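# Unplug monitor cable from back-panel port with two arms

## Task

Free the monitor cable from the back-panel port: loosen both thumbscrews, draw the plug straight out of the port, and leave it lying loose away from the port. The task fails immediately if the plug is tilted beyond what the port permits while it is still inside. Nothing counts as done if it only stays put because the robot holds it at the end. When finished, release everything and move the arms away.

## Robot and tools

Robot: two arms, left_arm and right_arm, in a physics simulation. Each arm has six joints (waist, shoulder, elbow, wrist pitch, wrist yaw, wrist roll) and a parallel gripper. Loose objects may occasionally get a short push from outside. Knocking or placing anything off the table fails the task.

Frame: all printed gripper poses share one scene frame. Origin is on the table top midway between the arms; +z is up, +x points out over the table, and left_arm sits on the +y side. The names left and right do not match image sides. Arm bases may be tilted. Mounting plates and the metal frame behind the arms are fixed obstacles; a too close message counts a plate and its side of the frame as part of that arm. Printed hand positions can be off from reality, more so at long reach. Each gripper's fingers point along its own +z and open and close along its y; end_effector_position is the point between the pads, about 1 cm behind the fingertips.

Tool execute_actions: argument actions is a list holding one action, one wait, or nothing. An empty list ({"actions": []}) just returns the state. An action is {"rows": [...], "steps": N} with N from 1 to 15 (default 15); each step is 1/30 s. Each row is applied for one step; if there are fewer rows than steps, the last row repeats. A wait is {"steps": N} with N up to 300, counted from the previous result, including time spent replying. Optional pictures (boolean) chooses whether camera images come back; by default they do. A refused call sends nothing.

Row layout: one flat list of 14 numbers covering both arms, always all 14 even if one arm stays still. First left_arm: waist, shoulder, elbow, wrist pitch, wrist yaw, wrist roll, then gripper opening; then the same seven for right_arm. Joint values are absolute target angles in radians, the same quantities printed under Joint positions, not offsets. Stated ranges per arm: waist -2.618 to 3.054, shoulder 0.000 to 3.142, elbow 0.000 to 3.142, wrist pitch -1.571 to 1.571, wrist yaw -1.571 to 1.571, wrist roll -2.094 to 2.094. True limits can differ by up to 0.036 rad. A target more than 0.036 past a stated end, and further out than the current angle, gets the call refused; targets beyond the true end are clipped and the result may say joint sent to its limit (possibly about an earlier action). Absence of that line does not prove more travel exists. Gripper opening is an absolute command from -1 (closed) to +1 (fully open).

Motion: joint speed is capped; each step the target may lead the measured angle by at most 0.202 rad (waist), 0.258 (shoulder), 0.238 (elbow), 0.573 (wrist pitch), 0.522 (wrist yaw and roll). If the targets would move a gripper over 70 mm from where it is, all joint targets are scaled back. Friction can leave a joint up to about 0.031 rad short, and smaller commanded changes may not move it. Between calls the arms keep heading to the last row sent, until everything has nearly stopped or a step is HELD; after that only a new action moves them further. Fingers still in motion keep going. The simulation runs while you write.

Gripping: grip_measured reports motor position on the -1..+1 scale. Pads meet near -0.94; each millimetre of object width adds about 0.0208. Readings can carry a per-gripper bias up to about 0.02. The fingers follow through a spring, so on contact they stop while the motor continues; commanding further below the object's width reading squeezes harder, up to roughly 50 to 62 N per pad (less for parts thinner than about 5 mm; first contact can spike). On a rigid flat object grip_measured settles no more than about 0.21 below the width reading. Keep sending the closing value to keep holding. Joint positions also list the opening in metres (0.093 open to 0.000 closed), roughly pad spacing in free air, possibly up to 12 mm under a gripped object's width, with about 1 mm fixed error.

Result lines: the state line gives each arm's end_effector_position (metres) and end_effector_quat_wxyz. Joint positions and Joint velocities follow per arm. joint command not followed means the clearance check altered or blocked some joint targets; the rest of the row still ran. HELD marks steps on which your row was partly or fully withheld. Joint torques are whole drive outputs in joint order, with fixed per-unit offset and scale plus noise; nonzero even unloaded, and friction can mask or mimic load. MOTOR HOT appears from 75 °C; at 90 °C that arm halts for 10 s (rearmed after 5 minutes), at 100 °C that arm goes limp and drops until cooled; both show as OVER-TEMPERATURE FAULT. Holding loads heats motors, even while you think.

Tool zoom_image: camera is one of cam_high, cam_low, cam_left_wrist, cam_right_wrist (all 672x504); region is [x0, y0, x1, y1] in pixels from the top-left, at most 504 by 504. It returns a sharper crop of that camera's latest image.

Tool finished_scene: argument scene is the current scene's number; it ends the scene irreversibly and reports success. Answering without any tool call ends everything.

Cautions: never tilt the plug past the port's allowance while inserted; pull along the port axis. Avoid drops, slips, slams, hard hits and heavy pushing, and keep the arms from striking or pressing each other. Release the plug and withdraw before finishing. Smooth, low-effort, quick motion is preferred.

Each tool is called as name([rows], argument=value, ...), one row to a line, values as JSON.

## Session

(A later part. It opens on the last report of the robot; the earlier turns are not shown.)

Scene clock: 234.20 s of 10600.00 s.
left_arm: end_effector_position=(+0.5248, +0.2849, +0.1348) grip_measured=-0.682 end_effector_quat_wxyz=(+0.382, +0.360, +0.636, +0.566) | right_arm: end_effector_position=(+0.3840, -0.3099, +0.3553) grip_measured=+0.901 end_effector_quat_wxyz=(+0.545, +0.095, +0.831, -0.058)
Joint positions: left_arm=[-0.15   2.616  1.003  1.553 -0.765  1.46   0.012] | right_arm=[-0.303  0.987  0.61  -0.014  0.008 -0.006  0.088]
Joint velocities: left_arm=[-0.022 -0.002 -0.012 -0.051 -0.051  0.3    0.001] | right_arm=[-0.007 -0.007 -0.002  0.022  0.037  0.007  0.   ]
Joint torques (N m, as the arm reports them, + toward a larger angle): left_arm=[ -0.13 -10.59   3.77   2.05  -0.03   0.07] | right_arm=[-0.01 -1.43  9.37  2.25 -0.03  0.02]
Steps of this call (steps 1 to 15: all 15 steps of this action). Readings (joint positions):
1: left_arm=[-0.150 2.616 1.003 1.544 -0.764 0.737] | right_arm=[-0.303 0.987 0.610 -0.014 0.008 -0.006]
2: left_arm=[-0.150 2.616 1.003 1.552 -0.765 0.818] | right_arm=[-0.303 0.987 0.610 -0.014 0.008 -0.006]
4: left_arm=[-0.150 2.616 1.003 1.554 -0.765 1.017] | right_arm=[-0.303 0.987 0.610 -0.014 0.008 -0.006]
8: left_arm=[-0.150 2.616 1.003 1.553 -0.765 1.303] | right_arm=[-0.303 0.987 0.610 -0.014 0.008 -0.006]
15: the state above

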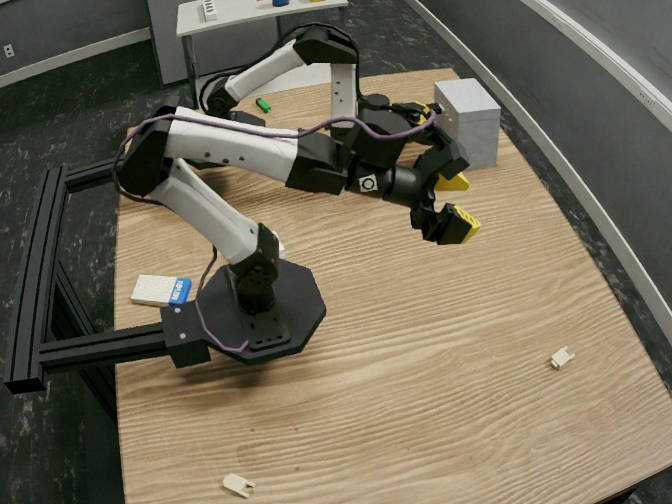

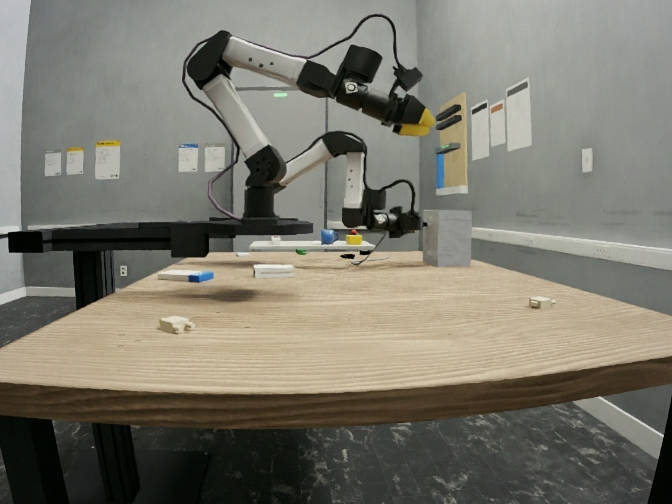

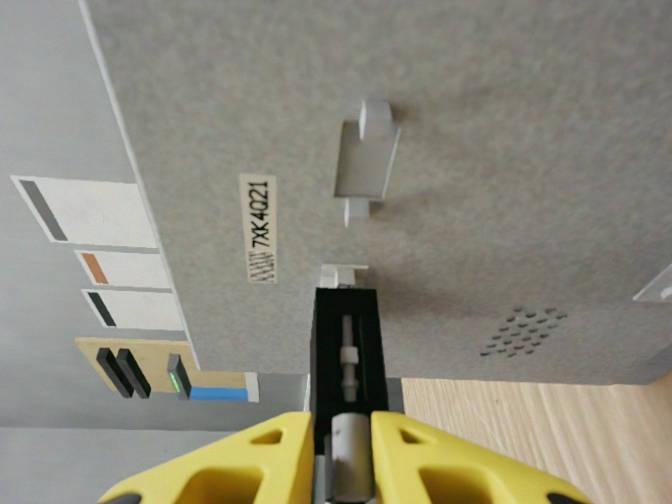

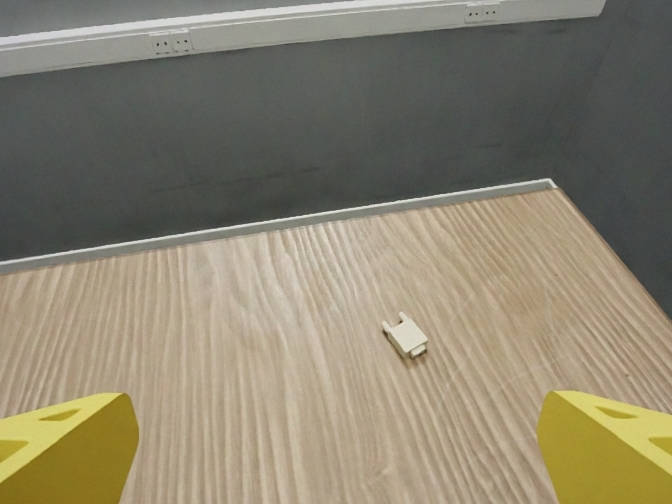

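execute_actions([
  {"rows":[[-0.15,2.61,0.975,1.555,-0.765,2.07,-0.68,-0.3,1,0.6,0,0,0,0.9]],"steps":9},
], pictures=false)

execute_actions([
  {"rows":[[-0.15,2.615,0.995,1.55,-0.765,1.9,-0.93,-0.3,1,0.6,0,0,0,0.9],[-0.15,2.615,0.995,1.55,-0.765,0.2,-0.93,-0.3,1,0.6,0,0,0,0.9]],"steps":13},
], pictures=false)

execute_actions([
  {"rows":[[-0.15,2.615,0.995,1.55,-0.765,0.7,-0.68,-0.3,1,0.6,0,0,0,0.9],[-0.15,2.615,0.995,1.55,-0.765,2.07,-0.68,-0.3,1,0.6,0,0,0,0.9]]},
], pictures=false)

execute_actions([
  {"rows":[[-0.15,2.615,0.995,1.55,-0.765,1.9,-0.93,-0.3,1,0.6,0,0,0,0.9],[-0.15,2.615,0.995,1.55,-0.765,0.2,-0.93,-0.3,1,0.6,0,0,0,0.9]],"steps":13},
], pictures=false)

execute_actions([
  {"rows":[[-0.15,2.615,0.995,1.55,-0.765,0.7,-0.68,-0.3,1,0.6,0,0,0,0.9],[-0.15,2.615,0.995,1.55,-0.765,2.07,-0.68,-0.3,1,0.6,0,0,0,0.9]]},
], pictures=false)

execute_actions([
  {"rows":[[-0.15,2.615,0.995,1.55,-0.765,1.9,-0.93,-0.3,1,0.6,0,0,0,0.9],[-0.15,2.615,0.995,1.55,-0.765,0.2,-0.93,-0.3,1,0.6,0,0,0,0.9]],"steps":13},
], pictures=false)

execute_actions([
  {"rows":[[-0.15,2.615,0.995,1.55,-0.765,0.7,-0.68,-0.3,1,0.6,0,0,0,0.9],[-0.15,2.615,0.995,1.55,-0.765,2.07,-0.68,-0.3,1,0.6,0,0,0,0.9]]},
], pictures=false)

execute_actions([
  {"rows":[[-0.15,2.615,0.995,1.55,-0.765,1.9,-0.93,-0.3,1,0.6,0,0,0,0.9],[-0.15,2.615,0.995,1.55,-0.765,0.2,-0.93,-0.3,1,0.6,0,0,0,0.9]],"steps":13},
], pictures=false)

execute_actions([
  {"rows":[[-0.15,2.615,0.995,1.55,-0.765,0.7,-0.68,-0.3,1,0.6,0,0,0,0.9],[-0.15,2.615,0.995,1.55,-0.765,2.07,-0.68,-0.3,1,0.6,0,0,0,0.9]]},
], pictures=false)

execute_actions([
  {"rows":[[-0.15,2.615,0.995,1.55,-0.765,1.9,-0.93,-0.3,1,0.6,0,0,0,0.9],[-0.15,2.615,0.995,1.55,-0.765,0.2,-0.93,-0.3,1,0.6,0,0,0,0.9]],"steps":13},
], pictures=false)

execute_actions([
  {"rows":[[-0.15,2.615,0.995,1.55,-0.765,0.7,-0.68,-0.3,1,0.6,0,0,0,0.9],[-0.15,2.615,0.995,1.55,-0.765,2.07,-0.68,-0.3,1,0.6,0,0,0,0.9]]},
], pictures=false)

execute_actions([
  {"rows":[[-0.15,2.615,0.995,1.55,-0.765,1.9,-0.93,-0.3,1,0.6,0,0,0,0.9],[-0.15,2.615,0.995,1.55,-0.765,0.2,-0.93,-0.3,1,0.6,0,0,0,0.9]],"steps":13},
], pictures=false)

execute_actions([
  {"rows":[[-0.15,2.615,0.995,1.55,-0.765,0.7,-0.68,-0.3,1,0.6,0,0,0,0.9],[-0.15,2.615,0.995,1.55,-0.765,1.51,-0.68,-0.3,1,0.6,0,0,0,0.9]]},
])

execute_actions([
  {"rows":[[-0.15,2.615,0.995,1.55,-0.765,2.07,-0.68,-0.3,1,0.6,0,0,0,0.9]],"steps":8},
], pictures=false)

execute_actions([
  {"rows":[[-0.15,2.615,0.995,1.55,-0.765,1.9,-0.93,-0.3,1,0.6,0,0,0,0.9],[-0.15,2.615,0.995,1.55,-0.765,0.2,-0.93,-0.3,1,0.6,0,0,0,0.9]],"steps":13},
], pictures=false)

execute_actions([
  {"rows":[[-0.15,2.615,0.995,1.55,-0.765,0.7,-0.68,-0.3,1,0.6,0,0,0,0.9],[-0.15,2.615,0.995,1.55,-0.765,2.07,-0.68,-0.3,1,0.6,0,0,0,0.9]]},
], pictures=false)

execute_actions([
  {"rows":[[-0.15,2.615,0.995,1.55,-0.765,1.9,-0.93,-0.3,1,0.6,0,0,0,0.9],[-0.15,2.615,0.995,1.55,-0.765,0.2,-0.93,-0.3,1,0.6,0,0,0,0.9]],"steps":13},
], pictures=false)

execute_actions([
  {"rows":[[-0.15,2.615,0.995,1.55,-0.765,0.7,-0.68,-0.3,1,0.6,0,0,0,0.9],[-0.15,2.615,0.995,1.55,-0.765,2.07,-0.68,-0.3,1,0.6,0,0,0,0.9]]},
], pictures=false)

execute_actions([
  {"rows":[[-0.15,2.615,0.995,1.55,-0.765,1.9,-0.93,-0.3,1,0.6,0,0,0,0.9],[-0.15,2.615,0.995,1.55,-0.765,0.2,-0.93,-0.3,1,0.6,0,0,0,0.9]],"steps":13},
], pictures=false)

execute_actions([
  {"rows":[[-0.15,2.615,0.995,1.55,-0.765,0.7,-0.68,-0.3,1,0.6,0,0,0,0.9],[-0.15,2.615,0.995,1.55,-0.765,2.07,-0.68,-0.3,1,0.6,0,0,0,0.9]]},
], pictures=false)

execute_actions([
  {"rows":[[-0.15,2.615,0.995,1.55,-0.765,1.9,-0.93,-0.3,1,0.6,0,0,0,0.9],[-0.15,2.615,0.995,1.55,-0.765,0.2,-0.93,-0.3,1,0.6,0,0,0,0.9]],"steps":13},
], pictures=false)

execute_actions([
  {"rows":[[-0.15,2.615,0.995,1.55,-0.765,0.7,-0.68,-0.3,1,0.6,0,0,0,0.9],[-0.15,2.615,0.995,1.55,-0.765,2.07,-0.68,-0.3,1,0.6,0,0,0,0.9]]},
], pictures=false)

execute_actions([
  {"rows":[[-0.15,2.615,0.995,1.55,-0.765,1.9,-0.93,-0.3,1,0.6,0,0,0,0.9],[-0.15,2.615,0.995,1.55,-0.765,0.2,-0.93,-0.3,1,0.6,0,0,0,0.9]],"steps":13},
], pictures=false)

execute_actions([
  {"rows":[[-0.15,2.615,0.995,1.55,-0.765,0.7,-0.68,-0.3,1,0.6,0,0,0,0.9],[-0.15,2.615,0.995,1.55,-0.765,2.07,-0.68,-0.3,1,0.6,0,0,0,0.9]]},
], pictures=false)

execute_actions([
  {"rows":[[-0.15,2.615,0.995,1.55,-0.765,1.9,-0.93,-0.3,1,0.6,0,0,0,0.9],[-0.15,2.615,0.995,1.55,-0.765,0.2,-0.93,-0.3,1,0.6,0,0,0,0.9]],"steps":13},
], pictures=false)

execute_actions([
  {"rows":[[-0.15,2.615,0.995,1.55,-0.765,0.7,-0.68,-0.3,1,0.6,0,0,0,0.9],[-0.15,2.615,0.995,1.55,-0.765,1.51,-0.68,-0.3,1,0.6,0,0,0,0.9]]},
])

zoom_image(camera="cam_left_wrist", region=[280,240,420,380])

Scene clock: 260.37 s of 10600.00 s.
left_arm: end_effector_position=(+0.5248, +0.2848, +0.1341) grip_measured=-0.682 end_effector_quat_wxyz=(+0.223, +0.512, +0.522, +0.645) | right_arm: end_effector_position=(+0.3840, -0.3099, +0.3553) grip_measured=+0.901 end_effector_quat_wxyz=(+0.545, +0.095, +0.831, -0.058)
Joint positions: left_arm=[-0.15   2.616  1.003  1.55  -0.765  1.981  0.012] | right_arm=[-0.303  0.987  0.61  -0.014  0.008 -0.006  0.088]
Joint velocities: left_arm=[ 0.007  0.002 -0.007 -0.037  0.051  0.535  0.   ] | right_arm=[ 0.012 -0.012 -0.012 -0.022 -0.081 -0.007 -0.001]
Joint torques (N m, as the arm reports them, + toward a larger angle): left_arm=[ -0.18 -11.34   1.27   2.2   -0.02   0.13] | right_arm=[-0.14 -1.33  9.23  2.28  0.05  0.04]
Steps of this call (steps 1 to 30: the robot went on to your last target; steps 31 to 90: nothing new was sent; then 22.87 s passed at rest; steps 91 to 99: all 9 steps of this action). Readings (joint positions):
91: left_arm=[-0.150 2.616 1.003 1.554 -0.765 1.583] | right_arm=[-0.303 0.987 0.610 -0.014 0.008 -0.006]
92: left_arm=[-0.150 2.616 1.003 1.554 -0.765 1.677] | right_arm=[-0.303 0.987 0.610 -0.014 0.008 -0.006]
94: left_arm=[-0.150 2.616 1.003 1.553 -0.765 1.816] | right_arm=[-0.303 0.987 0.610 -0.014 0.008 -0.006]
98: left_arm=[-0.150 2.616 1.003 1.550 -0.765 1.961] | right_arm=[-0.303 0.987 0.610 -0.014 0.008 -0.006]
99: the state above

Scene clock: 260.80 s of 10600.00 s.
left_arm: end_effector_position=(+0.5249, +0.2842, +0.1323) grip_measured=-0.916 end_effector_quat_wxyz=(+0.540, +0.142, +0.719, +0.413) | right_arm: end_effector_position=(+0.3840, -0.3099, +0.3553) grip_measured=+0.901 end_effector_quat_wxyz=(+0.545, +0.095, +0.831, -0.058)
Joint positions: left_arm=[-0.15   2.616  1.003  1.541 -0.761  0.808  0.001] | right_arm=[-0.303  0.987  0.61  -0.014  0.008 -0.006  0.088]
Joint velocities: left_arm=[-0.012  0.002  0.002  0.095 -0.081 -2.718 -0.001] | right_arm=[ 0.027 -0.012 -0.007 -0.022 -0.007  0.022 -0.   ]
Joint torques (N m, as the arm reports them, + toward a larger angle): left_arm=[ -0.12 -10.97   2.95   2.03   0.07  -0.27] | right_arm=[-0.09 -1.5   9.21  2.22  0.01  0.  ]
Steps of this call (steps 1 to 13: all 13 steps of this action). Readings (joint positions):
1: left_arm=[-0.150 2.616 1.003 1.548 -0.765 1.972] | right_arm=[-0.303 0.987 0.610 -0.014 0.008 -0.006]
2: left_arm=[-0.150 2.616 1.003 1.547 -0.765 1.886] | right_arm=[-0.303 0.987 0.610 -0.014 0.008 -0.006]
4: left_arm=[-0.150 2.616 1.003 1.545 -0.763 1.687] | right_arm=[-0.303 0.987 0.610 -0.014 0.008 -0.006]
8: left_arm=[-0.150 2.616 1.003 1.536 -0.758 1.291] | right_arm=[-0.303 0.987 0.610 -0.014 0.008 -0.006]
13: the state above

Scene clock: 261.30 s of 10600.00 s.
left_arm: end_effector_position=(+0.5249, +0.2849, +0.1342) grip_measured=-0.682 end_effector_quat_wxyz=(+0.240, +0.499, +0.535, +0.639) | right_arm: end_effector_position=(+0.3840, -0.3099, +0.3553) grip_measured=+0.901 end_effector_quat_wxyz=(+0.545, +0.095, +0.831, -0.058)
Joint positions: left_arm=[-0.15   2.615  1.003  1.549 -0.765  1.928  0.012] | right_arm=[-0.303  0.987  0.61  -0.014  0.008 -0.006  0.088]
Joint velocities: left_arm=[-0.002  0.007  0.007 -0.051  0.022  0.901 -0.002] | right_arm=[-0.012 -0.007  0.002 -0.022 -0.022 -0.022 -0.001]
Joint torques (N m, as the arm reports them, + toward a larger angle): left_arm=[ -0.08 -10.86   2.87   2.2   -0.02   0.08] | right_arm=[-0.16 -1.28  9.5   2.29  0.    0.  ]
Steps of this call (steps 1 to 15: all 15 steps of this action). Readings (joint positions):
1: left_arm=[-0.150 2.616 1.003 1.545 -0.763 0.778] | right_arm=[-0.303 0.987 0.610 -0.014 0.008 -0.006]
2: left_arm=[-0.150 2.615 1.003 1.551 -0.765 0.858] | right_arm=[-0.303 0.987 0.610 -0.014 0.008 -0.006]
4: left_arm=[-0.150 2.615 1.003 1.553 -0.765 1.057] | right_arm=[-0.303 0.987 0.610 -0.014 0.008 -0.006]
8: left_arm=[-0.150 2.615 1.003 1.553 -0.765 1.454] | right_arm=[-0.303 0.987 0.610 -0.014 0.008 -0.006]
15: the state above

Scene clock: 261.73 s of 10600.00 s.
left_arm: end_effector_position=(+0.5248, +0.2848, +0.1329) grip_measured=-0.916 end_effector_quat_wxyz=(+0.548, +0.125, +0.722, +0.403) | right_arm: end_effector_position=(+0.3840, -0.3099, +0.3553) grip_measured=+0.901 end_effector_quat_wxyz=(+0.545, +0.095, +0.831, -0.058)
Joint positions: left_arm=[-0.15   2.615  1.003  1.542 -0.765  0.766  0.001] | right_arm=[-0.303  0.987  0.61  -0.014  0.008 -0.006  0.088]
Joint velocities: left_arm=[-0.027  0.007  0.002  0.081  0.007 -2.733 -0.001] | right_arm=[ 0.017  0.022 -0.012  0.022 -0.066 -0.051 -0.001]
Joint torques (N m, as the arm reports them, + toward a larger angle): left_arm=[  0.04 -10.89   2.84   2.06   0.02  -0.22] | right_arm=[ 0.05 -1.44  9.18  2.28 -0.04  0.04]
Steps of this call (steps 1 to 13: all 13 steps of this action). Readings (joint positions):
1: left_arm=[-0.150 2.615 1.003 1.547 -0.765 1.929] | right_arm=[-0.303 0.987 0.610 -0.014 0.008 -0.006]
2: left_arm=[-0.150 2.615 1.003 1.546 -0.765 1.846] | right_arm=[-0.303 0.987 0.610 -0.014 0.008 -0.006]
4: left_arm=[-0.150 2.615 1.003 1.545 -0.763 1.646] | right_arm=[-0.303 0.987 0.610 -0.014 0.008 -0.006]
8: left_arm=[-0.150 2.615 1.003 1.535 -0.758 1.251] | right_arm=[-0.303 0.987 0.610 -0.014 0.008 -0.006]
13: the state above

Scene clock: 262.23 s of 10600.00 s.
left_arm: end_effector_position=(+0.5247, +0.2848, +0.1340) grip_measured=-0.682 end_effector_quat_wxyz=(+0.242, +0.496, +0.538, +0.637) | right_arm: end_effector_position=(+0.3840, -0.3099, +0.3553) grip_measured=+0.901 end_effector_quat_wxyz=(+0.545, +0.095, +0.831, -0.058)
Joint positions: left_arm=[-0.15   2.615  1.003  1.548 -0.766  1.917  0.012] | right_arm=[-0.303  0.987  0.61  -0.014  0.008 -0.006  0.088]
Joint velocities: left_arm=[-0.007 -0.007 -0.002 -0.051  0.007  0.974 -0.001] | right_arm=[ 0.012 -0.002 -0.007 -0.037 -0.007  0.066  0.   ]
Joint torques (N m, as the arm reports them, + toward a larger angle): left_arm=[ -0.04 -10.86   2.92   2.14  -0.04   0.04] | right_arm=[ 0.06 -1.41  9.51  2.26  0.06 -0.01]
Steps of this call (steps 1 to 15: all 15 steps of this action). Readings (joint positions):
1: left_arm=[-0.150 2.615 1.003 1.544 -0.767 0.742] | right_arm=[-0.303 0.987 0.610 -0.014 0.008 -0.006]
2: left_arm=[-0.150 2.615 1.003 1.546 -0.767 0.823] | right_arm=[-0.303 0.987 0.610 -0.014 0.008 -0.006]
4: left_arm=[-0.150 2.615 1.003 1.548 -0.767 1.022] | right_arm=[-0.303 0.987 0.610 -0.014 0.008 -0.006]
8: left_arm=[-0.150 2.615 1.003 1.548 -0.766 1.419] | right_arm=[-0.303 0.987 0.610 -0.014 0.008 -0.006]
15: the state above

Scene clock: 262.67 s of 10600.00 s.
left_arm: end_effector_position=(+0.5250, +0.2839, +0.1324) grip_measured=-0.916 end_effector_quat_wxyz=(+0.551, +0.124, +0.723, +0.399) | right_arm: end_effector_position=(+0.3840, -0.3099, +0.3553) grip_measured=+0.901 end_effector_quat_wxyz=(+0.545, +0.095, +0.831, -0.058)
Joint positions: left_arm=[-0.15   2.615  1.003  1.54  -0.76   0.755  0.001] | right_arm=[-0.303  0.987  0.61  -0.014  0.008 -0.006  0.088]
Joint velocities: left_arm=[-0.017 -0.002  0.002  0.051 -0.066 -2.733 -0.   ] | right_arm=[ 0.007 -0.012  0.022  0.022  0.022 -0.022 -0.   ]
Joint torques (N m, as the arm reports them, + toward a larger angle): left_arm=[  0.02 -11.08   2.8    2.08   0.05  -0.34] | right_arm=[-0.08 -1.47  9.42  2.21  0.05 -0.04]
Steps of this call (steps 1 to 13: all 13 steps of this action). Readings (joint positions):
1: left_arm=[-0.150 2.615 1.003 1.547 -0.766 1.920] | right_arm=[-0.303 0.987 0.610 -0.014 0.008 -0.006]
2: left_arm=[-0.150 2.615 1.003 1.550 -0.765 1.836] | right_arm=[-0.303 0.987 0.610 -0.014 0.008 -0.006]
4: left_arm=[-0.150 2.615 1.003 1.550 -0.765 1.636] | right_arm=[-0.303 0.987 0.610 -0.014 0.008 -0.006]
8: left_arm=[-0.150 2.615 1.003 1.537 -0.758 1.239] | right_arm=[-0.303 0.987 0.610 -0.014 0.008 -0.006]
13: the state above

Scene clock: 263.17 s of 10600.00 s.
left_arm: end_effector_position=(+0.5250, +0.2843, +0.1337) grip_measured=-0.682 end_effector_quat_wxyz=(+0.244, +0.496, +0.538, +0.636) | right_arm: end_effector_position=(+0.3840, -0.3099, +0.3553) grip_measured=+0.901 end_effector_quat_wxyz=(+0.545, +0.095, +0.831, -0.058)
Joint positions: left_arm=[-0.15   2.615  1.003  1.546 -0.763  1.914  0.012] | right_arm=[-0.303  0.987  0.61  -0.014  0.008 -0.006  0.088]
Joint velocities: left_arm=[-0.002  0.007 -0.012  0.007 -0.022  1.033 -0.001] | right_arm=[ 0.022  0.012 -0.007 -0.022 -0.081 -0.051 -0.   ]
Joint torques (N m, as the arm reports them, + toward a larger angle): left_arm=[ -0.18 -10.81   3.04   2.12  -0.07   0.06] | right_arm=[-0.1  -1.63  9.44  2.23 -0.01 -0.04]
Steps of this call (steps 1 to 15: all 15 steps of this action). Readings (joint positions):
1: left_arm=[-0.150 2.615 1.003 1.542 -0.762 0.733] | right_arm=[-0.303 0.987 0.610 -0.014 0.008 -0.006]
2: left_arm=[-0.150 2.615 1.003 1.545 -0.763 0.814] | right_arm=[-0.303 0.987 0.610 -0.014 0.008 -0.006]
4: left_arm=[-0.150 2.615 1.003 1.546 -0.763 1.014] | right_arm=[-0.303 0.987 0.610 -0.014 0.008 -0.006]
8: left_arm=[-0.150 2.615 1.003 1.546 -0.763 1.411] | right_arm=[-0.303 0.987 0.610 -0.014 0.008 -0.006]
15: the state above

Scene clock: 263.60 s of 10600.00 s.
left_arm: end_effector_position=(+0.5258, +0.2824, +0.1338) grip_measured=-0.928 end_effector_quat_wxyz=(+0.558, +0.119, +0.722, +0.391) | right_arm: end_effector_position=(+0.3840, -0.3099, +0.3553) grip_measured=+0.901 end_effector_quat_wxyz=(+0.545, +0.095, +0.831, -0.058)
Joint positions: left_arm=[-0.151  2.615  1.003  1.547 -0.752  0.739  0.001] | right_arm=[-0.303  0.987  0.61  -0.014  0.008 -0.006  0.088]
Joint velocities: left_arm=[ 0.002  0.007  0.007 -0.007 -0.007 -2.806 -0.001] | right_arm=[ 0.007 -0.027 -0.012 -0.037 -0.022 -0.037 -0.   ]
Joint torques (N m, as the arm reports them, + toward a larger angle): left_arm=[ -0.18 -10.92   2.97   2.13  -0.14  -0.04] | right_arm=[ 0.02 -1.5   9.4   2.25  0.01  0.02]
Steps of this call (steps 1 to 13: all 13 steps of this action). Readings (joint positions):
1: left_arm=[-0.150 2.615 1.003 1.546 -0.763 1.918] | right_arm=[-0.303 0.987 0.610 -0.014 0.008 -0.006]
2: left_arm=[-0.150 2.615 1.003 1.544 -0.761 1.835] | right_arm=[-0.303 0.987 0.610 -0.014 0.008 -0.006]
4: left_arm=[-0.151 2.615 1.003 1.545 -0.757 1.635] | right_arm=[-0.303 0.987 0.610 -0.014 0.008 -0.006]
8: left_arm=[-0.151 2.615 1.003 1.546 -0.754 1.237] | right_arm=[-0.303 0.987 0.610 -0.014 0.008 -0.006]
13: the state above

Scene clock: 264.10 s of 10600.00 s.
left_arm: end_effector_position=(+0.5259, +0.2822, +0.1343) grip_measured=-0.682 end_effector_quat_wxyz=(+0.251, +0.497, +0.536, +0.634) | right_arm: end_effector_position=(+0.3840, -0.3099, +0.3553) grip_measured=+0.901 end_effector_quat_wxyz=(+0.545, +0.095, +0.831, -0.058)
Joint positions: left_arm=[-0.151  2.615  1.003  1.55  -0.75   1.908  0.012] | right_arm=[-0.303  0.987  0.61  -0.014  0.008 -0.006  0.088]
Joint velocities: left_arm=[-0.007  0.007 -0.012 -0.007  0.066  0.974 -0.   ] | right_arm=[-0.002  0.017  0.002  0.037 -0.022  0.022 -0.   ]
Joint torques (N m, as the arm reports them, + toward a larger angle): left_arm=[ -0.16 -10.88   2.99   2.13  -0.22   0.05] | right_arm=[-0.14 -1.51  9.31  2.26  0.09  0.06]
Steps of this call (steps 1 to 15: all 15 steps of this action). Readings (joint positions):
1: left_arm=[-0.151 2.615 1.003 1.548 -0.752 0.717] | right_arm=[-0.303 0.987 0.610 -0.014 0.008 -0.006]
2: left_arm=[-0.151 2.615 1.003 1.551 -0.753 0.799] | right_arm=[-0.303 0.987 0.610 -0.014 0.008 -0.006]
4: left_arm=[-0.151 2.615 1.003 1.551 -0.755 0.999] | right_arm=[-0.303 0.987 0.610 -0.014 0.008 -0.006]
8: left_arm=[-0.151 2.615 1.003 1.551 -0.756 1.396] | right_arm=[-0.303 0.987 0.610 -0.014 0.008 -0.006]
15: the state above

Scene clock: 264.53 s of 10600.00 s.
left_arm: end_effector_position=(+0.5256, +0.2829, +0.1341) grip_measured=-0.928 end_effector_quat_wxyz=(+0.559, +0.116, +0.722, +0.391) | right_arm: end_effector_position=(+0.3840, -0.3099, +0.3553) grip_measured=+0.901 end_effector_quat_wxyz=(+0.545, +0.095, +0.831, -0.058)
Joint positions: left_arm=[-0.151  2.615  1.003  1.548 -0.755  0.734  0.001] | right_arm=[-0.303  0.987  0.61  -0.014  0.008 -0.006  0.088]
Joint velocities: left_arm=[ 0.007  0.027  0.002  0.051  0.037 -2.806 -0.001] | right_arm=[-0.002 -0.002 -0.002  0.007  0.022 -0.022  0.001]
Joint torques (N m, as the arm reports them, + toward a larger angle): left_arm=[ -0.08 -10.74   2.91   2.1   -0.11  -0.05] | right_arm=[-0.16 -1.48  9.35  2.27 -0.01  0.01]
Steps of this call (steps 1 to 13: all 13 steps of this action). Readings (joint positions):
1: left_arm=[-0.151 2.615 1.003 1.549 -0.749 1.914] | right_arm=[-0.303 0.987 0.610 -0.014 0.008 -0.006]
2: left_arm=[-0.151 2.615 1.003 1.548 -0.750 1.831] | right_arm=[-0.303 0.987 0.610 -0.014 0.008 -0.006]
4: left_arm=[-0.151 2.615 1.003 1.548 -0.752 1.631] | right_arm=[-0.303 0.987 0.610 -0.014 0.008 -0.006]
8: left_arm=[-0.151 2.615 1.003 1.548 -0.755 1.232] | right_arm=[-0.303 0.987 0.610 -0.014 0.008 -0.006]
13: the state above

Scene clock: 265.03 s of 10600.00 s.
left_arm: end_effector_position=(+0.5260, +0.2821, +0.1346) grip_measured=-0.682 end_effector_quat_wxyz=(+0.252, +0.496, +0.536, +0.634) | right_arm: end_effector_position=(+0.3840, -0.3099, +0.3553) grip_measured=+0.901 end_effector_quat_wxyz=(+0.545, +0.095, +0.831, -0.058)
Joint positions: left_arm=[-0.151  2.615  1.003  1.551 -0.749  1.907  0.012] | right_arm=[-0.303  0.987  0.61  -0.014  0.008 -0.006  0.088]
Joint velocities: left_arm=[-0.012 -0.002 -0.017 -0.037  0.037  1.004  0.001] | right_arm=[ 0.007 -0.007  0.002 -0.051 -0.051 -0.022  0.001]
Joint torques (N m, as the arm reports them, + toward a larger angle): left_arm=[ -0.02 -10.96   2.9    2.12  -0.22   0.03] | right_arm=[-0.06 -1.3   9.22  2.25  0.05  0.  ]
Steps of this call (steps 1 to 15: all 15 steps of this action). Readings (joint positions):
1: left_arm=[-0.151 2.615 1.003 1.550 -0.755 0.713] | right_arm=[-0.303 0.987 0.610 -0.014 0.008 -0.006]
2: left_arm=[-0.151 2.615 1.003 1.552 -0.755 0.795] | right_arm=[-0.303 0.987 0.610 -0.014 0.008 -0.006]
4: left_arm=[-0.151 2.615 1.003 1.552 -0.756 0.995] | right_arm=[-0.303 0.987 0.610 -0.014 0.008 -0.006]
8: left_arm=[-0.151 2.615 1.003 1.552 -0.757 1.392] | right_arm=[-0.303 0.987 0.610 -0.014 0.008 -0.006]
15: the state above

Scene clock: 265.47 s of 10600.00 s.
left_arm: end_effector_position=(+0.5255, +0.2830, +0.1342) grip_measured=-0.928 end_effector_quat_wxyz=(+0.559, +0.115, +0.722, +0.390) | right_arm: end_effector_position=(+0.3840, -0.3099, +0.3553) grip_measured=+0.901 end_effector_quat_wxyz=(+0.545, +0.095, +0.831, -0.058)
Joint positions: left_arm=[-0.151  2.615  1.003  1.549 -0.755  0.734  0.001] | right_arm=[-0.303  0.987  0.61  -0.014  0.008 -0.006  0.088]
Joint velocities: left_arm=[-0.012 -0.002  0.017  0.037  0.051 -2.777  0.   ] | right_arm=[ 0.002 -0.012  0.007  0.037 -0.007  0.037  0.   ]
Joint torques (N m, as the arm reports them, + toward a larger angle): left_arm=[ -0.08 -10.77   2.84   2.08  -0.15   0.02] | right_arm=[-0.01 -1.35  9.51  2.31  0.01  0.06]
Steps of this call (steps 1 to 13: all 13 steps of this action). Readings (joint positions):
1: left_arm=[-0.151 2.615 1.003 1.550 -0.749 1.913] | right_arm=[-0.303 0.987 0.610 -0.014 0.008 -0.006]
2: left_arm=[-0.151 2.615 1.003 1.549 -0.749 1.830] | right_arm=[-0.303 0.987 0.610 -0.014 0.008 -0.006]
4: left_arm=[-0.151 2.615 1.003 1.549 -0.752 1.630] | right_arm=[-0.303 0.987 0.610 -0.014 0.008 -0.006]
8: left_arm=[-0.151 2.615 1.003 1.549 -0.755 1.231] | right_arm=[-0.303 0.987 0.610 -0.014 0.008 -0.006]
13: the state above

Scene clock: 265.97 s of 10600.00 s.
left_arm: end_effector_position=(+0.5254, +0.2833, +0.1349) grip_measured=-0.682 end_effector_quat_wxyz=(+0.385, +0.362, +0.634, +0.564) | right_arm: end_effector_position=(+0.3840, -0.3099, +0.3553) grip_measured=+0.901 end_effector_quat_wxyz=(+0.545, +0.095, +0.831, -0.058)
Joint positions: left_arm=[-0.151  2.615  1.003  1.553 -0.757  1.458  0.012] | right_arm=[-0.303  0.987  0.61  -0.014  0.008 -0.006  0.088]
Joint velocities: left_arm=[ 0.007  0.002 -0.007 -0.022 -0.066  0.242  0.   ] | right_arm=[-0.007  0.002  0.012 -0.095 -0.051 -0.051 -0.001]
Joint torques (N m, as the arm reports them, + toward a larger angle): left_arm=[ -0.03 -10.96   2.96   2.1   -0.11   0.02] | right_arm=[-0.04 -1.38  9.38  2.24  0.   -0.01]
Steps of this call (steps 1 to 15: all 15 steps of this action). Readings (joint positions):
1: left_arm=[-0.151 2.615 1.003 1.551 -0.755 0.713] | right_arm=[-0.303 0.987 0.610 -0.014 0.008 -0.006]
2: left_arm=[-0.151 2.615 1.003 1.553 -0.756 0.795] | right_arm=[-0.303 0.987 0.610 -0.014 0.008 -0.006]
4: left_arm=[-0.151 2.615 1.003 1.553 -0.757 0.994] | right_arm=[-0.303 0.987 0.610 -0.014 0.008 -0.006]
8: left_arm=[-0.151 2.615 1.003 1.553 -0.757 1.293] | right_arm=[-0.303 0.987 0.610 -0.014 0.008 -0.006]
15: the state above

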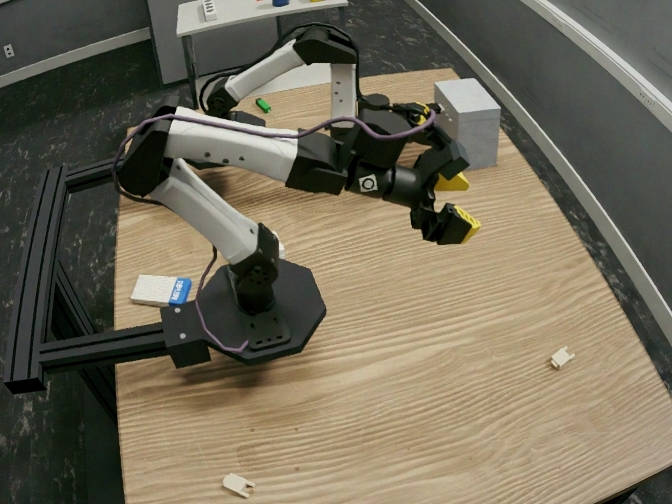

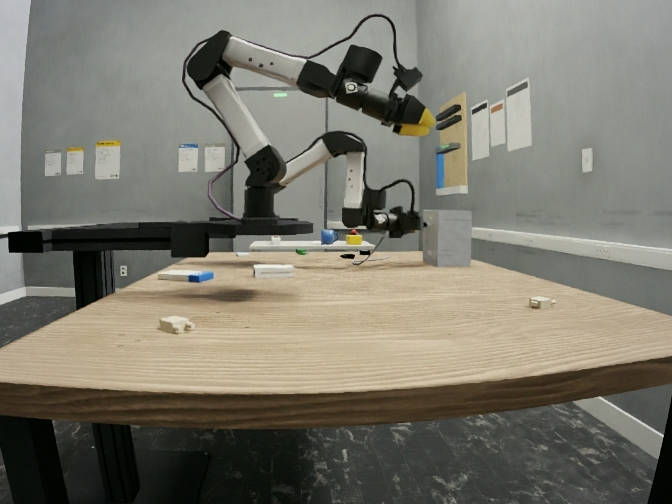

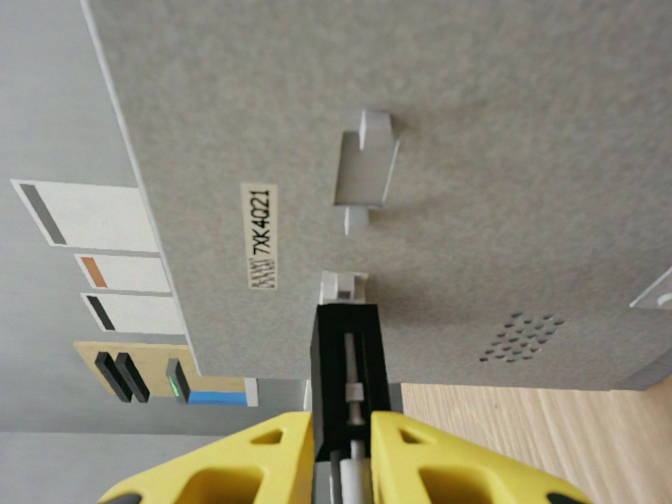

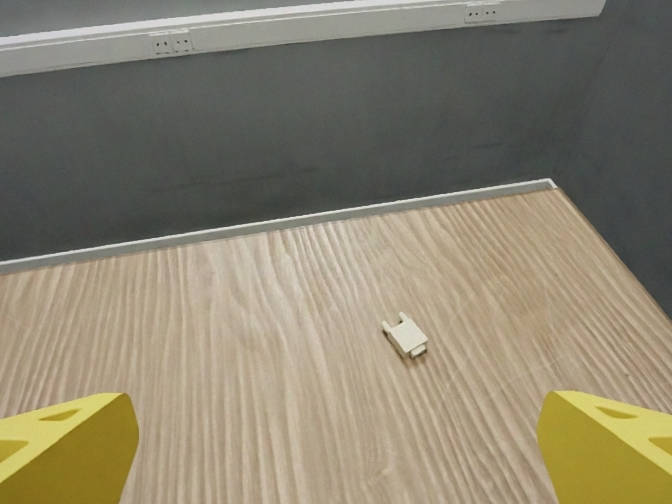

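Scene clock: 266.23 s of 10600.00 s.
left_arm: end_effector_position=(+0.5261, +0.2815, +0.1346) grip_measured=-0.682 end_effector_quat_wxyz=(+0.239, +0.509, +0.525, +0.639) | right_arm: end_effector_position=(+0.3840, -0.3099, +0.3553) grip_measured=+0.901 end_effector_quat_wxyz=(+0.545, +0.095, +0.831, -0.058)
Joint positions: left_arm=[-0.151  2.615  1.003  1.551 -0.748  1.952  0.012] | right_arm=[-0.303  0.987  0.61  -0.014  0.008 -0.006  0.088]
Joint velocities: left_arm=[-0.017  0.007 -0.007 -0.066  0.022  0.725  0.   ] | right_arm=[ 0.017 -0.032 -0.007 -0.007  0.066 -0.037 -0.   ]
Joint torques (N m, as the arm reports them, + toward a larger angle): left_arm=[  0.16 -10.81   3.     2.12  -0.21   0.05] | right_arm=[ 0.07 -1.26  9.16  2.26 -0.01  0.04]
Steps of this call (steps 1 to 8: all 8 steps of this action). Readings (joint positions):
1: left_arm=[-0.151 2.615 1.003 1.553 -0.757 1.542] | right_arm=[-0.303 0.987 0.610 -0.014 0.008 -0.006]
2: left_arm=[-0.151 2.615 1.003 1.553 -0.757 1.642] | right_arm=[-0.303 0.987 0.610 -0.014 0.008 -0.006]
4: left_arm=[-0.151 2.615 1.003 1.552 -0.753 1.794] | right_arm=[-0.303 0.987 0.610 -0.014 0.008 -0.006]
8: the state above

Scene clock: 266.67 s of 10600.00 s.
left_arm: end_effector_position=(+0.5255, +0.2827, +0.1344) grip_measured=-0.928 end_effector_quat_wxyz=(+0.553, +0.127, +0.720, +0.400) | right_arm: end_effector_position=(+0.3840, -0.3099, +0.3553) grip_measured=+0.901 end_effector_quat_wxyz=(+0.545, +0.095, +0.831, -0.058)
Joint positions: left_arm=[-0.151  2.615  1.003  1.55  -0.756  0.768  0.001] | right_arm=[-0.303  0.987  0.61  -0.014  0.008 -0.006  0.088]
Joint velocities: left_arm=[-0.012 -0.002  0.017  0.007 -0.066 -2.762 -0.001] | right_arm=[ 0.002  0.002  0.007  0.007 -0.022 -0.037  0.001]
Joint torques (N m, as the arm reports them, + toward a larger angle): left_arm=[  0.18 -10.89   2.89   2.12  -0.12  -0.01] | right_arm=[ 0.08 -1.35  9.43  2.24  0.   -0.04]
Steps of this call (steps 1 to 13: all 13 steps of this action). Readings (joint positions):
1: left_arm=[-0.151 2.615 1.003 1.551 -0.748 1.949] | right_arm=[-0.303 0.987 0.610 -0.014 0.008 -0.006]
2: left_arm=[-0.151 2.615 1.003 1.550 -0.749 1.864] | right_arm=[-0.303 0.987 0.610 -0.014 0.008 -0.006]
4: left_arm=[-0.151 2.615 1.003 1.550 -0.752 1.664] | right_arm=[-0.303 0.987 0.610 -0.014 0.008 -0.006]
8: left_arm=[-0.151 2.615 1.003 1.550 -0.755 1.266] | right_arm=[-0.303 0.987 0.610 -0.014 0.008 -0.006]
13: the state above

Scene clock: 267.17 s of 10600.00 s.
left_arm: end_effector_position=(+0.5259, +0.2818, +0.1347) grip_measured=-0.682 end_effector_quat_wxyz=(+0.250, +0.499, +0.534, +0.635) | right_arm: end_effector_position=(+0.3840, -0.3099, +0.3553) grip_measured=+0.901 end_effector_quat_wxyz=(+0.545, +0.095, +0.831, -0.058)
Joint positions: left_arm=[-0.151  2.615  1.003  1.551 -0.75   1.916  0.012] | right_arm=[-0.303  0.987  0.61  -0.014  0.008 -0.006  0.088]
Joint velocities: left_arm=[-0.002  0.002  0.002  0.037 -0.022  0.989 -0.   ] | right_arm=[ 0.022  0.002 -0.007 -0.007 -0.022 -0.037 -0.001]
Joint torques (N m, as the arm reports them, + toward a larger angle): left_arm=[  0.   -10.71   3.08   2.12  -0.22   0.01] | right_arm=[ 0.15 -1.29  9.35  2.23 -0.06 -0.02]
Steps of this call (steps 1 to 15: all 15 steps of this action). Readings (joint positions):
1: left_arm=[-0.151 2.615 1.003 1.550 -0.757 0.742] | right_arm=[-0.303 0.987 0.610 -0.014 0.008 -0.006]
2: left_arm=[-0.151 2.615 1.003 1.552 -0.757 0.822] | right_arm=[-0.303 0.987 0.610 -0.014 0.008 -0.006]
4: left_arm=[-0.151 2.615 1.003 1.552 -0.757 1.022] | right_arm=[-0.303 0.987 0.610 -0.014 0.008 -0.006]
8: left_arm=[-0.151 2.615 1.003 1.552 -0.757 1.419] | right_arm=[-0.303 0.987 0.610 -0.014 0.008 -0.006]
15: the state above

Scene clock: 267.60 s of 10600.00 s.
left_arm: end_effector_position=(+0.5255, +0.2827, +0.1344) grip_measured=-0.928 end_effector_quat_wxyz=(+0.558, +0.117, +0.722, +0.392) | right_arm: end_effector_position=(+0.3840, -0.3099, +0.3553) grip_measured=+0.901 end_effector_quat_wxyz=(+0.545, +0.095, +0.831, -0.058)
Joint positions: left_arm=[-0.151  2.615  1.003  1.55  -0.756  0.74   0.001] | right_arm=[-0.303  0.987  0.61  -0.014  0.008 -0.006  0.088]
Joint velocities: left_arm=[-0.002  0.002  0.002 -0.007 -0.007 -2.762 -0.001] | right_arm=[-0.007  0.007 -0.007 -0.022  0.037  0.007  0.001]
Joint torques (N m, as the arm reports them, + toward a larger angle): left_arm=[ -0.04 -10.9    2.91   2.1   -0.1   -0.03] | right_arm=[ 0.1  -1.49  9.59  2.25  0.01 -0.03]
Steps of this call (steps 1 to 13: all 13 steps of this action). Readings (joint positions):
1: left_arm=[-0.151 2.615 1.003 1.551 -0.749 1.920] | right_arm=[-0.303 0.987 0.610 -0.014 0.008 -0.006]
2: left_arm=[-0.151 2.615 1.003 1.550 -0.751 1.837] | right_arm=[-0.303 0.987 0.610 -0.014 0.008 -0.006]
4: left_arm=[-0.151 2.615 1.003 1.550 -0.753 1.637] | right_arm=[-0.303 0.987 0.610 -0.014 0.008 -0.006]
8: left_arm=[-0.151 2.615 1.003 1.550 -0.755 1.239] | right_arm=[-0.303 0.987 0.610 -0.014 0.008 -0.006]
13: the state above

Scene clock: 268.10 s of 10600.00 s.
left_arm: end_effector_position=(+0.5259, +0.2818, +0.1347) grip_measured=-0.682 end_effector_quat_wxyz=(+0.252, +0.497, +0.536, +0.635) | right_arm: end_effector_position=(+0.3840, -0.3099, +0.3553) grip_measured=+0.901 end_effector_quat_wxyz=(+0.545, +0.095, +0.831, -0.058)
Joint positions: left_arm=[-0.151  2.615  1.003  1.551 -0.751  1.909  0.012] | right_arm=[-0.303  0.987  0.61  -0.014  0.008 -0.006  0.088]
Joint velocities: left_arm=[-0.007  0.007  0.002 -0.007  0.007  0.974 -0.   ] | right_arm=[ 0.002 -0.012  0.002 -0.022  0.037  0.007 -0.001]
Joint torques (N m, as the arm reports them, + toward a larger angle): left_arm=[  0.16 -10.9    2.88   2.17  -0.26   0.03] | right_arm=[ 0.04 -1.47  9.32  2.28 -0.02  0.02]
Steps of this call (steps 1 to 15: all 15 steps of this action). Readings (joint positions):
1: left_arm=[-0.151 2.615 1.003 1.550 -0.757 0.719] | right_arm=[-0.303 0.987 0.610 -0.014 0.008 -0.006]
2: left_arm=[-0.151 2.615 1.003 1.552 -0.757 0.800] | right_arm=[-0.303 0.987 0.610 -0.014 0.008 -0.006]
4: left_arm=[-0.151 2.615 1.003 1.552 -0.757 1.000] | right_arm=[-0.303 0.987 0.610 -0.014 0.008 -0.006]
8: left_arm=[-0.151 2.615 1.003 1.552 -0.757 1.397] | right_arm=[-0.303 0.987 0.610 -0.014 0.008 -0.006]
15: the state above

Scene clock: 268.53 s of 10600.00 s.
left_arm: end_effector_position=(+0.5255, +0.2827, +0.1344) grip_measured=-0.928 end_effector_quat_wxyz=(+0.559, +0.115, +0.722, +0.391) | right_arm: end_effector_position=(+0.3840, -0.3099, +0.3553) grip_measured=+0.901 end_effector_quat_wxyz=(+0.545, +0.095, +0.831, -0.058)
Joint positions: left_arm=[-0.151  2.615  1.003  1.55  -0.756  0.735  0.001] | right_arm=[-0.303  0.987  0.61  -0.014  0.008 -0.006  0.088]
Joint velocities: left_arm=[-0.002 -0.017 -0.002  0.051 -0.11  -2.879  0.001] | right_arm=[ 0.002 -0.017  0.017  0.037  0.066  0.007  0.002]
Joint torques (N m, as the arm reports them, + toward a larger angle): left_arm=[ -0.02 -10.92   2.96   2.14  -0.12  -0.02] | right_arm=[-0.01 -1.56  9.27  2.27  0.08  0.  ]
Steps of this call (steps 1 to 13: all 13 steps of this action). Readings (joint positions):
1: left_arm=[-0.151 2.615 1.003 1.551 -0.750 1.914] | right_arm=[-0.303 0.987 0.610 -0.014 0.008 -0.006]
2: left_arm=[-0.151 2.615 1.003 1.550 -0.751 1.831] | right_arm=[-0.303 0.987 0.610 -0.014 0.008 -0.006]
4: left_arm=[-0.151 2.615 1.003 1.550 -0.753 1.631] | right_arm=[-0.303 0.987 0.610 -0.014 0.008 -0.006]
8: left_arm=[-0.151 2.615 1.003 1.550 -0.755 1.233] | right_arm=[-0.303 0.987 0.610 -0.014 0.008 -0.006]
13: the state above

Scene clock: 269.03 s of 10600.00 s.
left_arm: end_effector_position=(+0.5259, +0.2818, +0.1347) grip_measured=-0.682 end_effector_quat_wxyz=(+0.252, +0.496, +0.536, +0.634) | right_arm: end_effector_position=(+0.3840, -0.3099, +0.3553) grip_measured=+0.901 end_effector_quat_wxyz=(+0.545, +0.095, +0.831, -0.058)
Joint positions: left_arm=[-0.151  2.615  1.003  1.551 -0.751  1.907  0.012] | right_arm=[-0.303  0.987  0.61  -0.014  0.008 -0.006  0.088]
Joint velocities: left_arm=[-0.002 -0.007  0.007 -0.081  0.081  1.033  0.   ] | right_arm=[-0.002 -0.007 -0.017 -0.007  0.051 -0.007  0.001]
Joint torques (N m, as the arm reports them, + toward a larger angle): left_arm=[  0.05 -10.81   3.     2.1   -0.23   0.05] | right_arm=[ 0.1  -1.67  9.42  2.22  0.01  0.01]
Steps of this call (steps 1 to 15: all 15 steps of this action). Readings (joint positions):
1: left_arm=[-0.151 2.615 1.003 1.551 -0.757 0.714] | right_arm=[-0.303 0.987 0.610 -0.014 0.008 -0.006]
2: left_arm=[-0.151 2.615 1.003 1.552 -0.757 0.796] | right_arm=[-0.303 0.987 0.610 -0.014 0.008 -0.006]
4: left_arm=[-0.151 2.615 1.003 1.552 -0.757 0.995] | right_arm=[-0.303 0.987 0.610 -0.014 0.008 -0.006]
8: left_arm=[-0.151 2.615 1.003 1.552 -0.757 1.393] | right_arm=[-0.303 0.987 0.610 -0.014 0.008 -0.006]
15: the state above

Scene clock: 269.47 s of 10600.00 s.
left_arm: end_effector_position=(+0.5255, +0.2827, +0.1344) grip_measured=-0.928 end_effector_quat_wxyz=(+0.560, +0.115, +0.722, +0.390) | right_arm: end_effector_position=(+0.3840, -0.3099, +0.3553) grip_measured=+0.901 end_effector_quat_wxyz=(+0.545, +0.095, +0.831, -0.058)
Joint positions: left_arm=[-0.151  2.615  1.003  1.55  -0.756  0.734  0.001] | right_arm=[-0.303  0.987  0.61  -0.014  0.008 -0.006  0.088]
Joint velocities: left_arm=[-0.002 -0.007  0.002  0.037  0.007 -2.806 -0.   ] | right_arm=[-0.022 -0.007  0.002  0.007  0.007 -0.037 -0.002]
Joint torques (N m, as the arm reports them, + toward a larger angle): left_arm=[  0.03 -10.96   2.87   2.07  -0.1   -0.06] | right_arm=[ 0.03 -1.63  9.46  2.22  0.03  0.01]
Steps of this call (steps 1 to 13: all 13 steps of this action). Readings (joint positions):
1: left_arm=[-0.151 2.615 1.003 1.551 -0.750 1.913] | right_arm=[-0.303 0.987 0.610 -0.014 0.008 -0.006]
2: left_arm=[-0.151 2.615 1.003 1.550 -0.751 1.830] | right_arm=[-0.303 0.987 0.610 -0.014 0.008 -0.006]
4: left_arm=[-0.151 2.615 1.003 1.550 -0.753 1.630] | right_arm=[-0.303 0.987 0.610 -0.014 0.008 -0.006]
8: left_arm=[-0.151 2.615 1.003 1.550 -0.755 1.232] | right_arm=[-0.303 0.987 0.610 -0.014 0.008 -0.006]
13: the state above

Scene clock: 269.97 s of 10600.00 s.
left_arm: end_effector_position=(+0.5259, +0.2818, +0.1347) grip_measured=-0.682 end_effector_quat_wxyz=(+0.252, +0.496, +0.536, +0.634) | right_arm: end_effector_position=(+0.3840, -0.3099, +0.3553) grip_measured=+0.901 end_effector_quat_wxyz=(+0.545, +0.095, +0.831, -0.058)
Joint positions: left_arm=[-0.151  2.615  1.003  1.552 -0.751  1.907  0.012] | right_arm=[-0.303  0.987  0.61  -0.014  0.008 -0.006  0.088]
Joint velocities: left_arm=[-0.007  0.012 -0.002 -0.022  0.022  1.018 -0.001] | right_arm=[ 0.012 -0.002 -0.002 -0.007 -0.007  0.037 -0.   ]
Joint torques (N m, as the arm reports them, + toward a larger angle): left_arm=[ -0.03 -10.72   2.94   2.09  -0.27   0.04] | right_arm=[ 0.01 -1.33  9.31  2.23 -0.04  0.05]
Steps of this call (steps 1 to 15: all 15 steps of this action). Readings (joint positions):
1: left_arm=[-0.151 2.615 1.003 1.551 -0.757 0.713] | right_arm=[-0.303 0.987 0.610 -0.014 0.008 -0.006]
2: left_arm=[-0.151 2.615 1.003 1.553 -0.757 0.795] | right_arm=[-0.303 0.987 0.610 -0.014 0.008 -0.006]
4: left_arm=[-0.151 2.615 1.003 1.552 -0.757 0.994] | right_arm=[-0.303 0.987 0.610 -0.014 0.008 -0.006]
8: left_arm=[-0.151 2.615 1.003 1.552 -0.757 1.392] | right_arm=[-0.303 0.987 0.610 -0.014 0.008 -0.006]
15: the state above

Scene clock: 270.40 s of 10600.00 s.
left_arm: end_effector_position=(+0.5255, +0.2827, +0.1344) grip_measured=-0.928 end_effector_quat_wxyz=(+0.560, +0.115, +0.722, +0.390) | right_arm: end_effector_position=(+0.3840, -0.3099, +0.3553) grip_measured=+0.901 end_effector_quat_wxyz=(+0.545, +0.095, +0.831, -0.058)
Joint positions: left_arm=[-0.151  2.615  1.003  1.55  -0.756  0.734  0.001] | right_arm=[-0.303  0.987  0.61  -0.014  0.008 -0.006  0.088]
Joint velocities: left_arm=[-0.002 -0.012  0.002 -0.007 -0.081 -2.821  0.   ] | right_arm=[-0.007 -0.022  0.007 -0.007 -0.007 -0.037  0.001]
Joint torques (N m, as the arm reports them, + toward a larger angle): left_arm=[  0.09 -10.84   3.05   2.09  -0.11  -0.06] | right_arm=[-0.03 -1.13  9.34  2.29  0.06  0.01]
Steps of this call (steps 1 to 13: all 13 steps of this action). Readings (joint positions):
1: left_arm=[-0.151 2.615 1.003 1.551 -0.750 1.912] | right_arm=[-0.303 0.987 0.610 -0.014 0.008 -0.006]
2: left_arm=[-0.151 2.615 1.003 1.550 -0.751 1.830] | right_arm=[-0.303 0.987 0.610 -0.014 0.008 -0.006]
4: left_arm=[-0.151 2.615 1.003 1.550 -0.753 1.630] | right_arm=[-0.303 0.987 0.610 -0.014 0.008 -0.006]
8: left_arm=[-0.151 2.615 1.003 1.550 -0.755 1.231] | right_arm=[-0.303 0.987 0.610 -0.014 0.008 -0.006]
13: the state above

Scene clock: 270.90 s of 10600.00 s.
left_arm: end_effector_position=(+0.5259, +0.2818, +0.1347) grip_measured=-0.682 end_effector_quat_wxyz=(+0.253, +0.496, +0.536, +0.634) | right_arm: end_effector_position=(+0.3840, -0.3099, +0.3553) grip_measured=+0.901 end_effector_quat_wxyz=(+0.545, +0.095, +0.831, -0.058)
Joint positions: left_arm=[-0.151  2.615  1.003  1.552 -0.751  1.907  0.012] | right_arm=[-0.303  0.987  0.61  -0.014  0.008 -0.006  0.088]
Joint velocities: left_arm=[-0.012  0.002  0.007  0.007  0.125  1.004  0.001] | right_arm=[-0.002 -0.002 -0.007 -0.007 -0.081 -0.007 -0.001]
Joint torques (N m, as the arm reports them, + toward a larger angle): left_arm=[ -0.1  -10.89   2.83   2.12  -0.22   0.08] | right_arm=[ 0.3  -1.07  9.3   2.24  0.02  0.01]
Steps of this call (steps 1 to 15: all 15 steps of this action). Readings (joint positions):
1: left_arm=[-0.151 2.615 1.003 1.551 -0.757 0.713] | right_arm=[-0.303 0.987 0.610 -0.014 0.008 -0.006]
2: left_arm=[-0.151 2.615 1.003 1.553 -0.757 0.795] | right_arm=[-0.303 0.987 0.610 -0.014 0.008 -0.006]
4: left_arm=[-0.151 2.615 1.003 1.552 -0.757 0.994] | right_arm=[-0.303 0.987 0.610 -0.014 0.008 -0.006]
8: left_arm=[-0.151 2.615 1.003 1.552 -0.757 1.391] | right_arm=[-0.303 0.987 0.610 -0.014 0.008 -0.006]
15: the state above

Scene clock: 271.33 s of 10600.00 s.
left_arm: end_effector_position=(+0.5255, +0.2827, +0.1344) grip_measured=-0.928 end_effector_quat_wxyz=(+0.560, +0.115, +0.722, +0.390) | right_arm: end_effector_position=(+0.3840, -0.3099, +0.3553) grip_measured=+0.901 end_effector_quat_wxyz=(+0.545, +0.095, +0.831, -0.058)
Joint positions: left_arm=[-0.151  2.615  1.003  1.55  -0.756  0.734  0.001] | right_arm=[-0.303  0.987  0.61  -0.014  0.008 -0.006  0.088]
Joint velocities: left_arm=[ 0.002  0.012  0.002 -0.037  0.125 -2.864 -0.001] | right_arm=[-0.007  0.007  0.002  0.007  0.066 -0.037  0.   ]
Joint torques (N m, as the arm reports them, + toward a larger angle): left_arm=[ -0.14 -10.87   2.87   2.09  -0.09  -0.05] | right_arm=[ 0.04 -1.37  9.18  2.24 -0.02 -0.05]
Steps of this call (steps 1 to 13: all 13 steps of this action). Readings (joint positions):
1: left_arm=[-0.151 2.615 1.003 1.551 -0.750 1.912] | right_arm=[-0.303 0.987 0.610 -0.014 0.008 -0.006]
2: left_arm=[-0.151 2.615 1.003 1.550 -0.751 1.830] | right_arm=[-0.303 0.987 0.610 -0.014 0.008 -0.006]
4: left_arm=[-0.151 2.615 1.003 1.550 -0.753 1.630] | right_arm=[-0.303 0.987 0.610 -0.014 0.008 -0.006]
8: left_arm=[-0.151 2.615 1.003 1.550 -0.755 1.231] | right_arm=[-0.303 0.987 0.610 -0.014 0.008 -0.006]
13: the state above

Scene clock: 271.83 s of 10600.00 s.
left_arm: end_effector_position=(+0.5254, +0.2829, +0.1349) grip_measured=-0.682 end_effector_quat_wxyz=(+0.386, +0.362, +0.634, +0.564) | right_arm: end_effector_position=(+0.3840, -0.3099, +0.3553) grip_measured=+0.901 end_effector_quat_wxyz=(+0.545, +0.095, +0.831, -0.058)
Joint positions: left_arm=[-0.151  2.615  1.003  1.553 -0.757  1.458  0.012] | right_arm=[-0.303  0.987  0.61  -0.014  0.008 -0.006  0.088]
Joint velocities: left_arm=[ 0.012  0.017 -0.002  0.022 -0.037  0.315 -0.001] | right_arm=[ 0.007 -0.007 -0.012  0.007 -0.007 -0.037  0.001]
Joint torques (N m, as the arm reports them, + toward a larger angle): left_arm=[  0.09 -11.07   2.84   2.07  -0.08   0.07] | right_arm=[-0.1  -1.29  9.24  2.23 -0.02  0.01]
Steps of this call (steps 1 to 15: all 15 steps of this action). Readings (joint positions):
1: left_arm=[-0.151 2.615 1.003 1.551 -0.757 0.713] | right_arm=[-0.303 0.987 0.610 -0.014 0.008 -0.006]
2: left_arm=[-0.151 2.615 1.003 1.553 -0.757 0.795] | right_arm=[-0.303 0.987 0.610 -0.014 0.008 -0.006]
4: left_arm=[-0.151 2.615 1.003 1.553 -0.757 0.994] | right_arm=[-0.303 0.987 0.610 -0.014 0.008 -0.006]
8: left_arm=[-0.151 2.615 1.003 1.553 -0.757 1.293] | right_arm=[-0.303 0.987 0.610 -0.014 0.008 -0.006]
15: the state above

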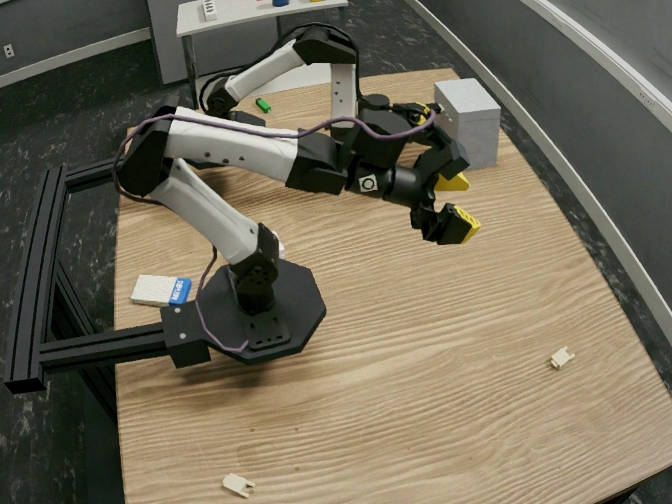

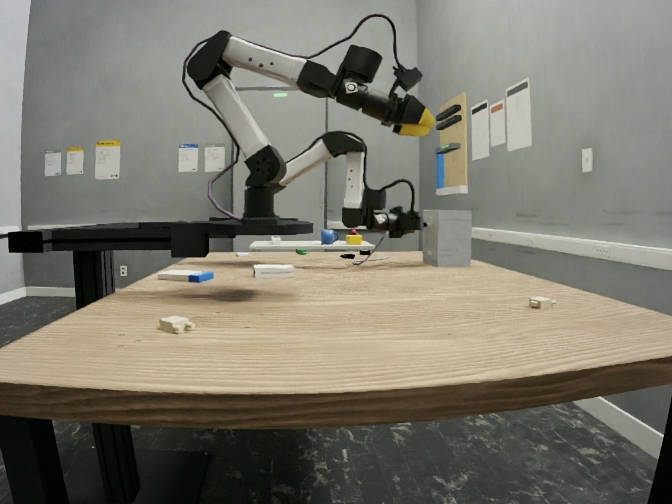

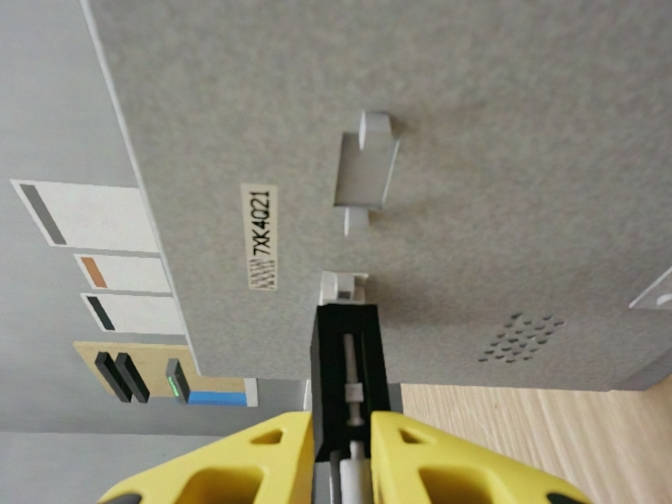

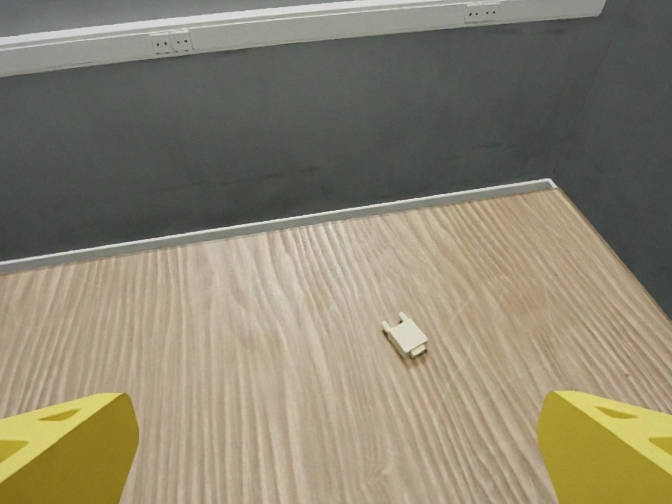

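Region (280, 240, 420, 380) of cam_left_wrist's 672x504 image, scaled by 3.600, with more detail than that image has.

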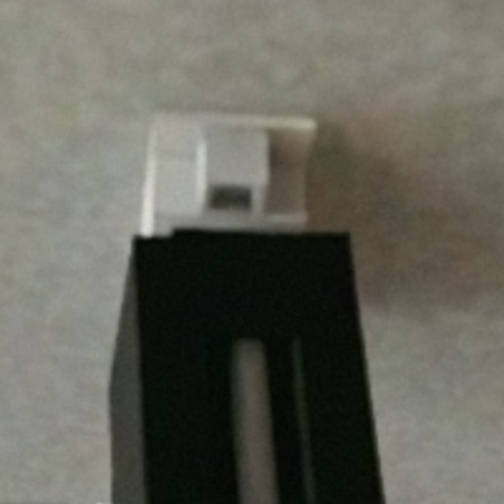

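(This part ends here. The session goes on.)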